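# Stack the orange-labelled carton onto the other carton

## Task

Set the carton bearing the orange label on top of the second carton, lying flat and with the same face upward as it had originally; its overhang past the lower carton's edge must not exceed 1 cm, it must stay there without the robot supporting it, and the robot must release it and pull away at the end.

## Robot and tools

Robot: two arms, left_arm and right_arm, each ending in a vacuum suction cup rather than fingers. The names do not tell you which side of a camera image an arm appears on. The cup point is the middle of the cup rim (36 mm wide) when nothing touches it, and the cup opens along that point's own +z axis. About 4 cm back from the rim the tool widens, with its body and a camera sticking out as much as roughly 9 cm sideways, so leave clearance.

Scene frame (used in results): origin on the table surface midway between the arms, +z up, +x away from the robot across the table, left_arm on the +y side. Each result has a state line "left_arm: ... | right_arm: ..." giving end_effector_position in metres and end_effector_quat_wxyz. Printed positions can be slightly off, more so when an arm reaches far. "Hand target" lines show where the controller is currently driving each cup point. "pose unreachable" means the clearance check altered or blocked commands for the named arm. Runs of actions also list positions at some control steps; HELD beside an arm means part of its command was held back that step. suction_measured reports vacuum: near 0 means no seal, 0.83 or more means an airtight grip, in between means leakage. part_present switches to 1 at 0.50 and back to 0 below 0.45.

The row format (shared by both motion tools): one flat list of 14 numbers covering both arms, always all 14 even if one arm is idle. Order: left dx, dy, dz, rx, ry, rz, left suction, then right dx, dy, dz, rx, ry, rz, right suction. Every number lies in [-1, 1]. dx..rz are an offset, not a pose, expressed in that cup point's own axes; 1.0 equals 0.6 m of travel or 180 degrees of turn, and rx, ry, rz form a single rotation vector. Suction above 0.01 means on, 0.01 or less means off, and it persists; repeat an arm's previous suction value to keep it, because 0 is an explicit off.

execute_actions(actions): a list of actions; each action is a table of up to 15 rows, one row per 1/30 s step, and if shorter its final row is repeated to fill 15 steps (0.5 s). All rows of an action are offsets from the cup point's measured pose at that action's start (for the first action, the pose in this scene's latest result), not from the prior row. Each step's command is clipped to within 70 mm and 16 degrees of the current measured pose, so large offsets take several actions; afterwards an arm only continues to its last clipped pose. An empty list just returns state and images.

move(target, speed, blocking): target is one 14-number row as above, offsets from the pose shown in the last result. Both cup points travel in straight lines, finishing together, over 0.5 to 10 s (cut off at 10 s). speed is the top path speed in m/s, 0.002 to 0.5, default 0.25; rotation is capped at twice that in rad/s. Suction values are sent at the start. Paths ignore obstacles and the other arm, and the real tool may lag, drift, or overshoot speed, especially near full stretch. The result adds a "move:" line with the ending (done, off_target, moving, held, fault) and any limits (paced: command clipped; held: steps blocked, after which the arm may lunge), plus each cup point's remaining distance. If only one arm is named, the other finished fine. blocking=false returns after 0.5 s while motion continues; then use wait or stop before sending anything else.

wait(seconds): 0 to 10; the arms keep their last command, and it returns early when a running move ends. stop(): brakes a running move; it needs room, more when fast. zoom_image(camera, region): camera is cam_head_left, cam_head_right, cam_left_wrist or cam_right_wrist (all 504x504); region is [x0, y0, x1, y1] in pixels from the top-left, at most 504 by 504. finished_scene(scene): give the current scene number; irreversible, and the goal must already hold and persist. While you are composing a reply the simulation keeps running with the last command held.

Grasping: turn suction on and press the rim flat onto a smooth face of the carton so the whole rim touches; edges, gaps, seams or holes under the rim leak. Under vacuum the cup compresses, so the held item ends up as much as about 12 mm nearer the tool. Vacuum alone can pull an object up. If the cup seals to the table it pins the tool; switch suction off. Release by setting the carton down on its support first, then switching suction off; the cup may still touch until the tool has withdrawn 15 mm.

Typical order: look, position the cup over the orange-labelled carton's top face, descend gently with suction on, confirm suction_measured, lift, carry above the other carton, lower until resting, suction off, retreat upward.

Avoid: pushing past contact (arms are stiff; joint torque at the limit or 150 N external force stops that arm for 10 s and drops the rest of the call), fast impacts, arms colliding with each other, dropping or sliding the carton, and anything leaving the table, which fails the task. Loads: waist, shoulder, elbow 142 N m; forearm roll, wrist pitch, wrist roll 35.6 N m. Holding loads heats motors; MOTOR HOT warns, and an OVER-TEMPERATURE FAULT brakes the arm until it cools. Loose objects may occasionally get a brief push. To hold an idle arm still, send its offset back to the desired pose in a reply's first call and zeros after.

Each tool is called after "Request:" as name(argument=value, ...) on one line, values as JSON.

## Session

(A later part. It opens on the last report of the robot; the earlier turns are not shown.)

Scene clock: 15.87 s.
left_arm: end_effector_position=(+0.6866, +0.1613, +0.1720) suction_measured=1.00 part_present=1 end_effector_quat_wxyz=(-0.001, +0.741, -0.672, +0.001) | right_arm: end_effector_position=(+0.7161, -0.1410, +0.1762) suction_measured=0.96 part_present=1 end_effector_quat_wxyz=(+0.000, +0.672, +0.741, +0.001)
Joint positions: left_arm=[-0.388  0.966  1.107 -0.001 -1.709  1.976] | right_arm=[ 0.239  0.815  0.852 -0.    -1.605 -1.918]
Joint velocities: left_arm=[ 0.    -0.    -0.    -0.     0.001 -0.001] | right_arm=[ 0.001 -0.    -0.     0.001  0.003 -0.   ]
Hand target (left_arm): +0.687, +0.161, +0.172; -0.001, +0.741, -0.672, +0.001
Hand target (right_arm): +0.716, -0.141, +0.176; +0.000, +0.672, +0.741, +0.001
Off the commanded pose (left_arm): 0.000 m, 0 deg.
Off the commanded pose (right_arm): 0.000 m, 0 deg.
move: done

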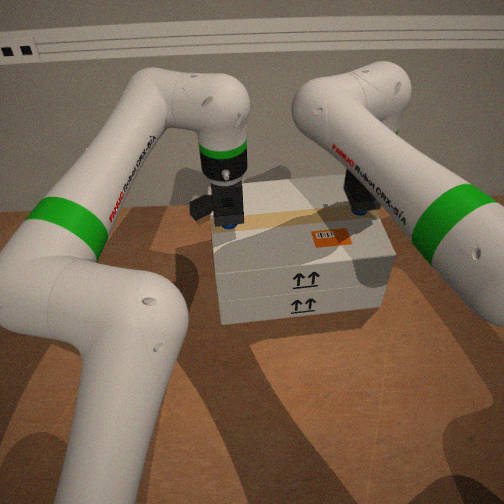

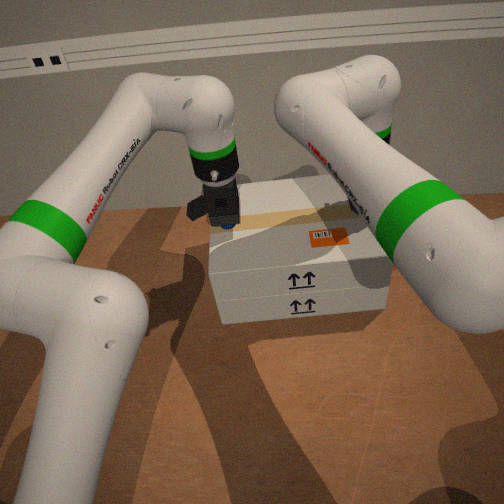

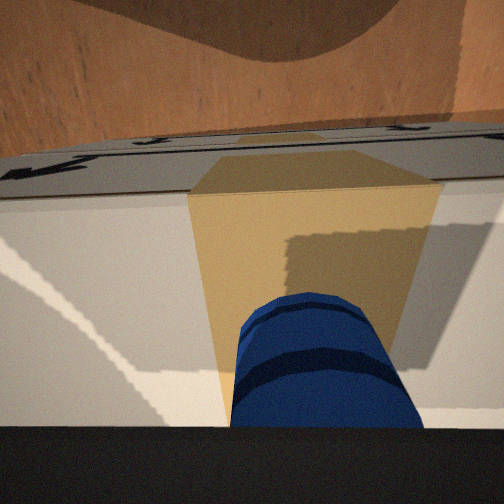

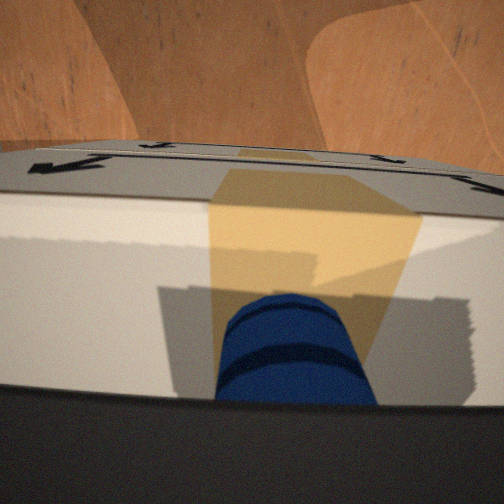

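Contact has begun (carton shifted relative to the tool). Release and retreat.

Request:
execute_actions(actions=[[[0,0,0,0,0,0,0, 0,0,0,0,0,0,0]]])

Request:
move(target=[0,0,-0.05,0,0,0,0, 0,0,-0.05,0,0,0,0], speed=0.06)

Request:
move(target=[-0.3,0.3,-0.1,0,0,0,0, -0.25,-0.3,-0.1,0,0,0,0], speed=0.3)

Scene clock: 16.43 s.
left_arm: end_effector_position=(+0.6866, +0.1613, +0.1720) suction_measured=0.00 part_present=0 end_effector_quat_wxyz=(-0.001, +0.741, -0.672, +0.001) | right_arm: end_effector_position=(+0.7161, -0.1409, +0.1763) suction_measured=0.00 part_present=0 end_effector_quat_wxyz=(+0.001, +0.672, +0.741, +0.002)
Joint positions: left_arm=[-0.388  0.966  1.107 -0.001 -1.709  1.976] | right_arm=[ 0.239  0.815  0.852 -0.    -1.605 -1.918]
Joint velocities: left_arm=[-0.003  0.     0.    -0.     0.     0.001] | right_arm=[ 0.     0.001 -0.     0.001  0.001  0.   ]
Hand target (left_arm): +0.687, +0.161, +0.172; -0.001, +0.741, -0.672, +0.001
Hand target (right_arm): +0.716, -0.141, +0.176; +0.000, +0.672, +0.741, +0.001
Off the commanded pose (left_arm): 0.000 m, 0 deg.
Off the commanded pose (right_arm): 0.000 m, 0 deg.
Step readings (end_effector_position):
0: left_arm (+0.6866, +0.1613, +0.1720) | right_arm (+0.7161, -0.1410, +0.1762)
1: left_arm (+0.6866, +0.1613, +0.1720) | right_arm (+0.7161, -0.1410, +0.1762)
2: left_arm (+0.6866, +0.1613, +0.1720) | right_arm (+0.7161, -0.1409, +0.1763)
4: left_arm (+0.6866, +0.1613, +0.1720) | right_arm (+0.7161, -0.1409, +0.1764)
8: left_arm (+0.6866, +0.1613, +0.1720) | right_arm (+0.7161, -0.1409, +0.1765)
15: end_effector_position above

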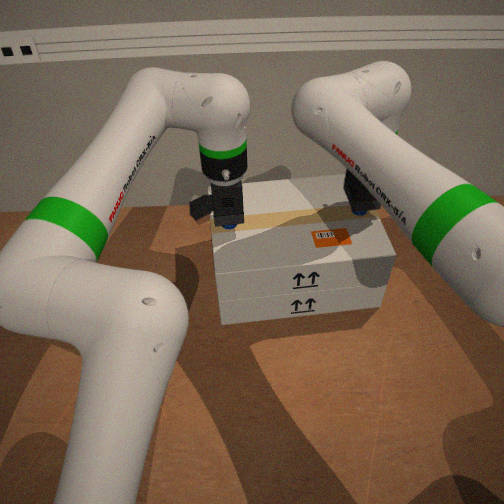

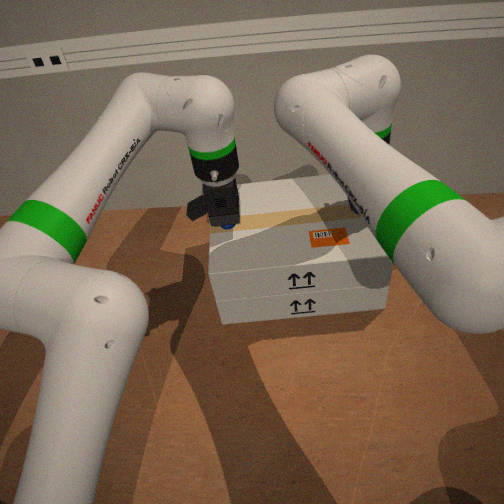

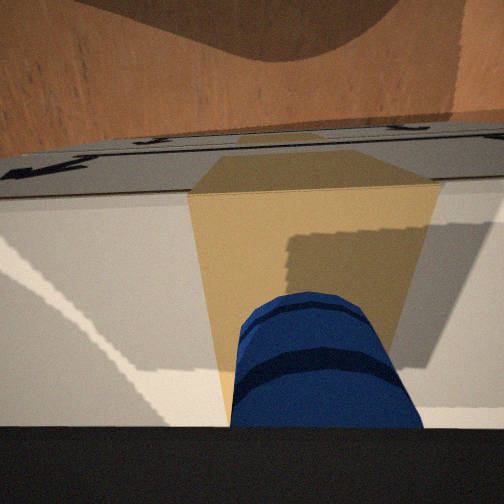

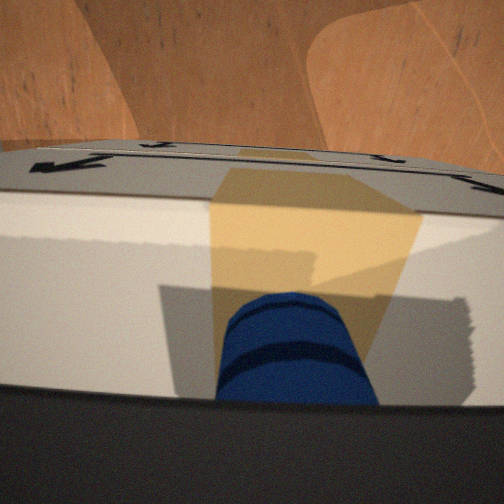

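Scene clock: 17.23 s.
left_arm: end_effector_position=(+0.6866, +0.1613, +0.2020) suction_measured=0.00 part_present=0 end_effector_quat_wxyz=(-0.001, +0.741, -0.672, +0.001) | right_arm: end_effector_position=(+0.7160, -0.1410, +0.2063) suction_measured=0.00 part_present=0 end_effector_quat_wxyz=(+0.001, +0.672, +0.741, +0.002)
Joint positions: left_arm=[-0.388  1.002  1.242 -0.001 -1.809  1.975] | right_arm=[ 0.239  0.823  0.936 -0.    -1.68  -1.918]
Joint velocities: left_arm=[-0.002  0.002  0.002 -0.003 -0.001 -0.001] | right_arm=[-0.    -0.     0.002  0.001  0.    -0.   ]
Hand target (left_arm): +0.687, +0.161, +0.202; -0.001, +0.741, -0.672, +0.001
Hand target (right_arm): +0.716, -0.141, +0.206; +0.001, +0.672, +0.741, +0.002
Off the commanded pose (left_arm): 0.000 m, 0 deg.
Off the commanded pose (right_arm): 0.000 m, 0 deg.
move: done

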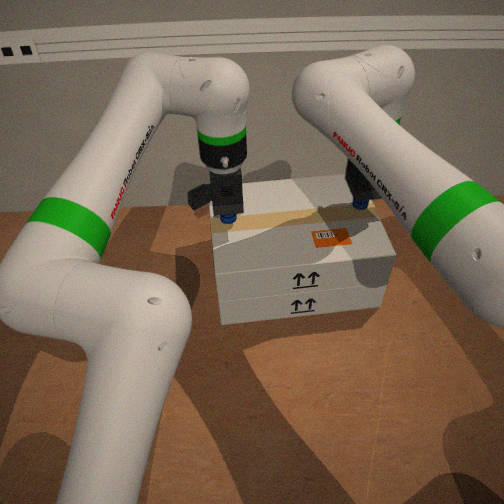

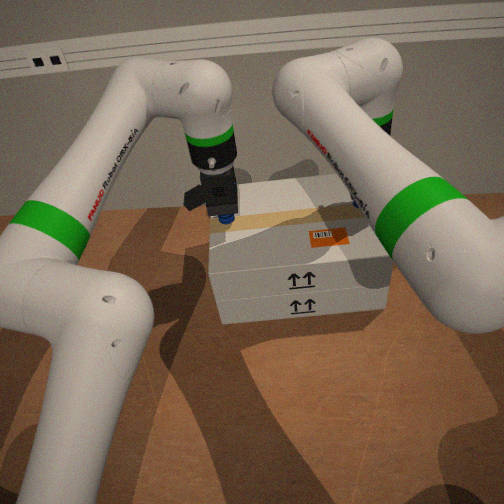

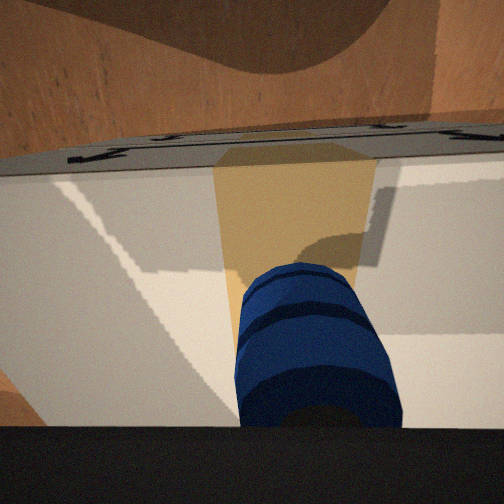

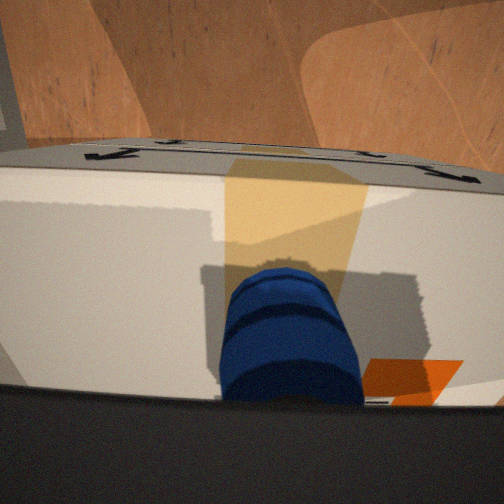

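Scene clock: 18.60 s.
left_arm: end_effector_position=(+0.4902, +0.3232, +0.2625) suction_measured=0.00 part_present=0 end_effector_quat_wxyz=(-0.001, +0.741, -0.672, +0.001) | right_arm: end_effector_position=(+0.5512, -0.3075, +0.2658) suction_measured=0.00 part_present=0 end_effector_quat_wxyz=(+0.001, +0.672, +0.741, +0.001)
Joint positions: left_arm=[-0.206  0.203  0.161 -0.001 -1.527  1.793] | right_arm=[ 0.088  0.255  0.231 -0.    -1.544 -1.766]
Joint velocities: left_arm=[-0.001 -0.002 -0.001  0.     0.002 -0.001] | right_arm=[-0.001 -0.    -0.001  0.002  0.002 -0.   ]
Hand target (left_arm): +0.490, +0.323, +0.263; -0.001, +0.741, -0.672, +0.001
Hand target (right_arm): +0.551, -0.308, +0.266; +0.001, +0.672, +0.741, +0.001
Off the commanded pose (left_arm): 0.001 m, 0 deg.
Off the commanded pose (right_arm): 0.001 m, 0 deg.
move: done

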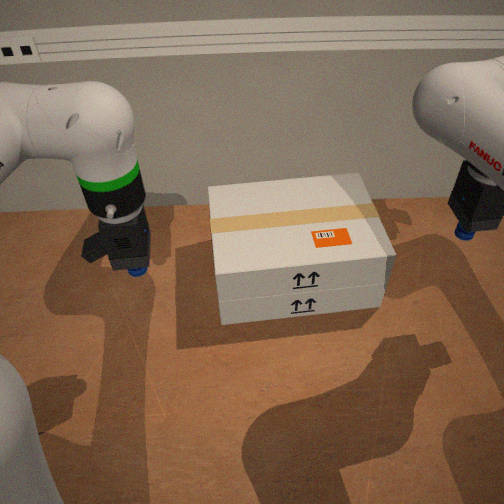

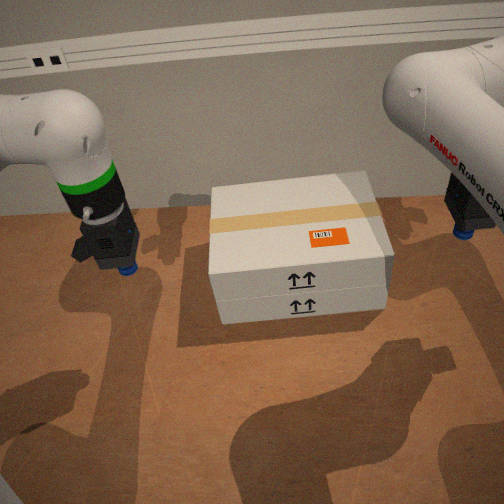

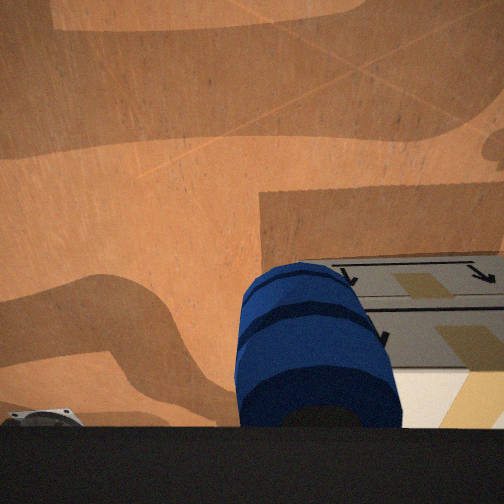

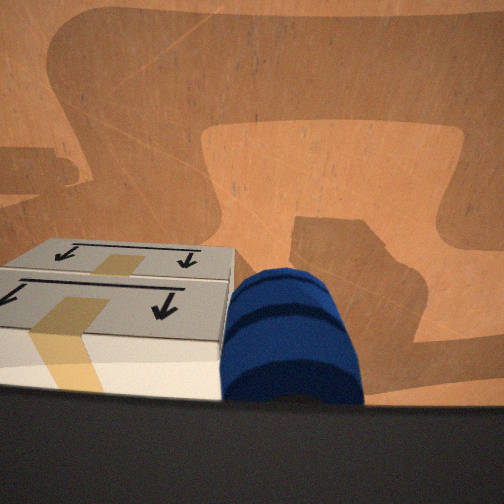

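Request:
finished_scene(scene=2)

The scene is finished: the task was done.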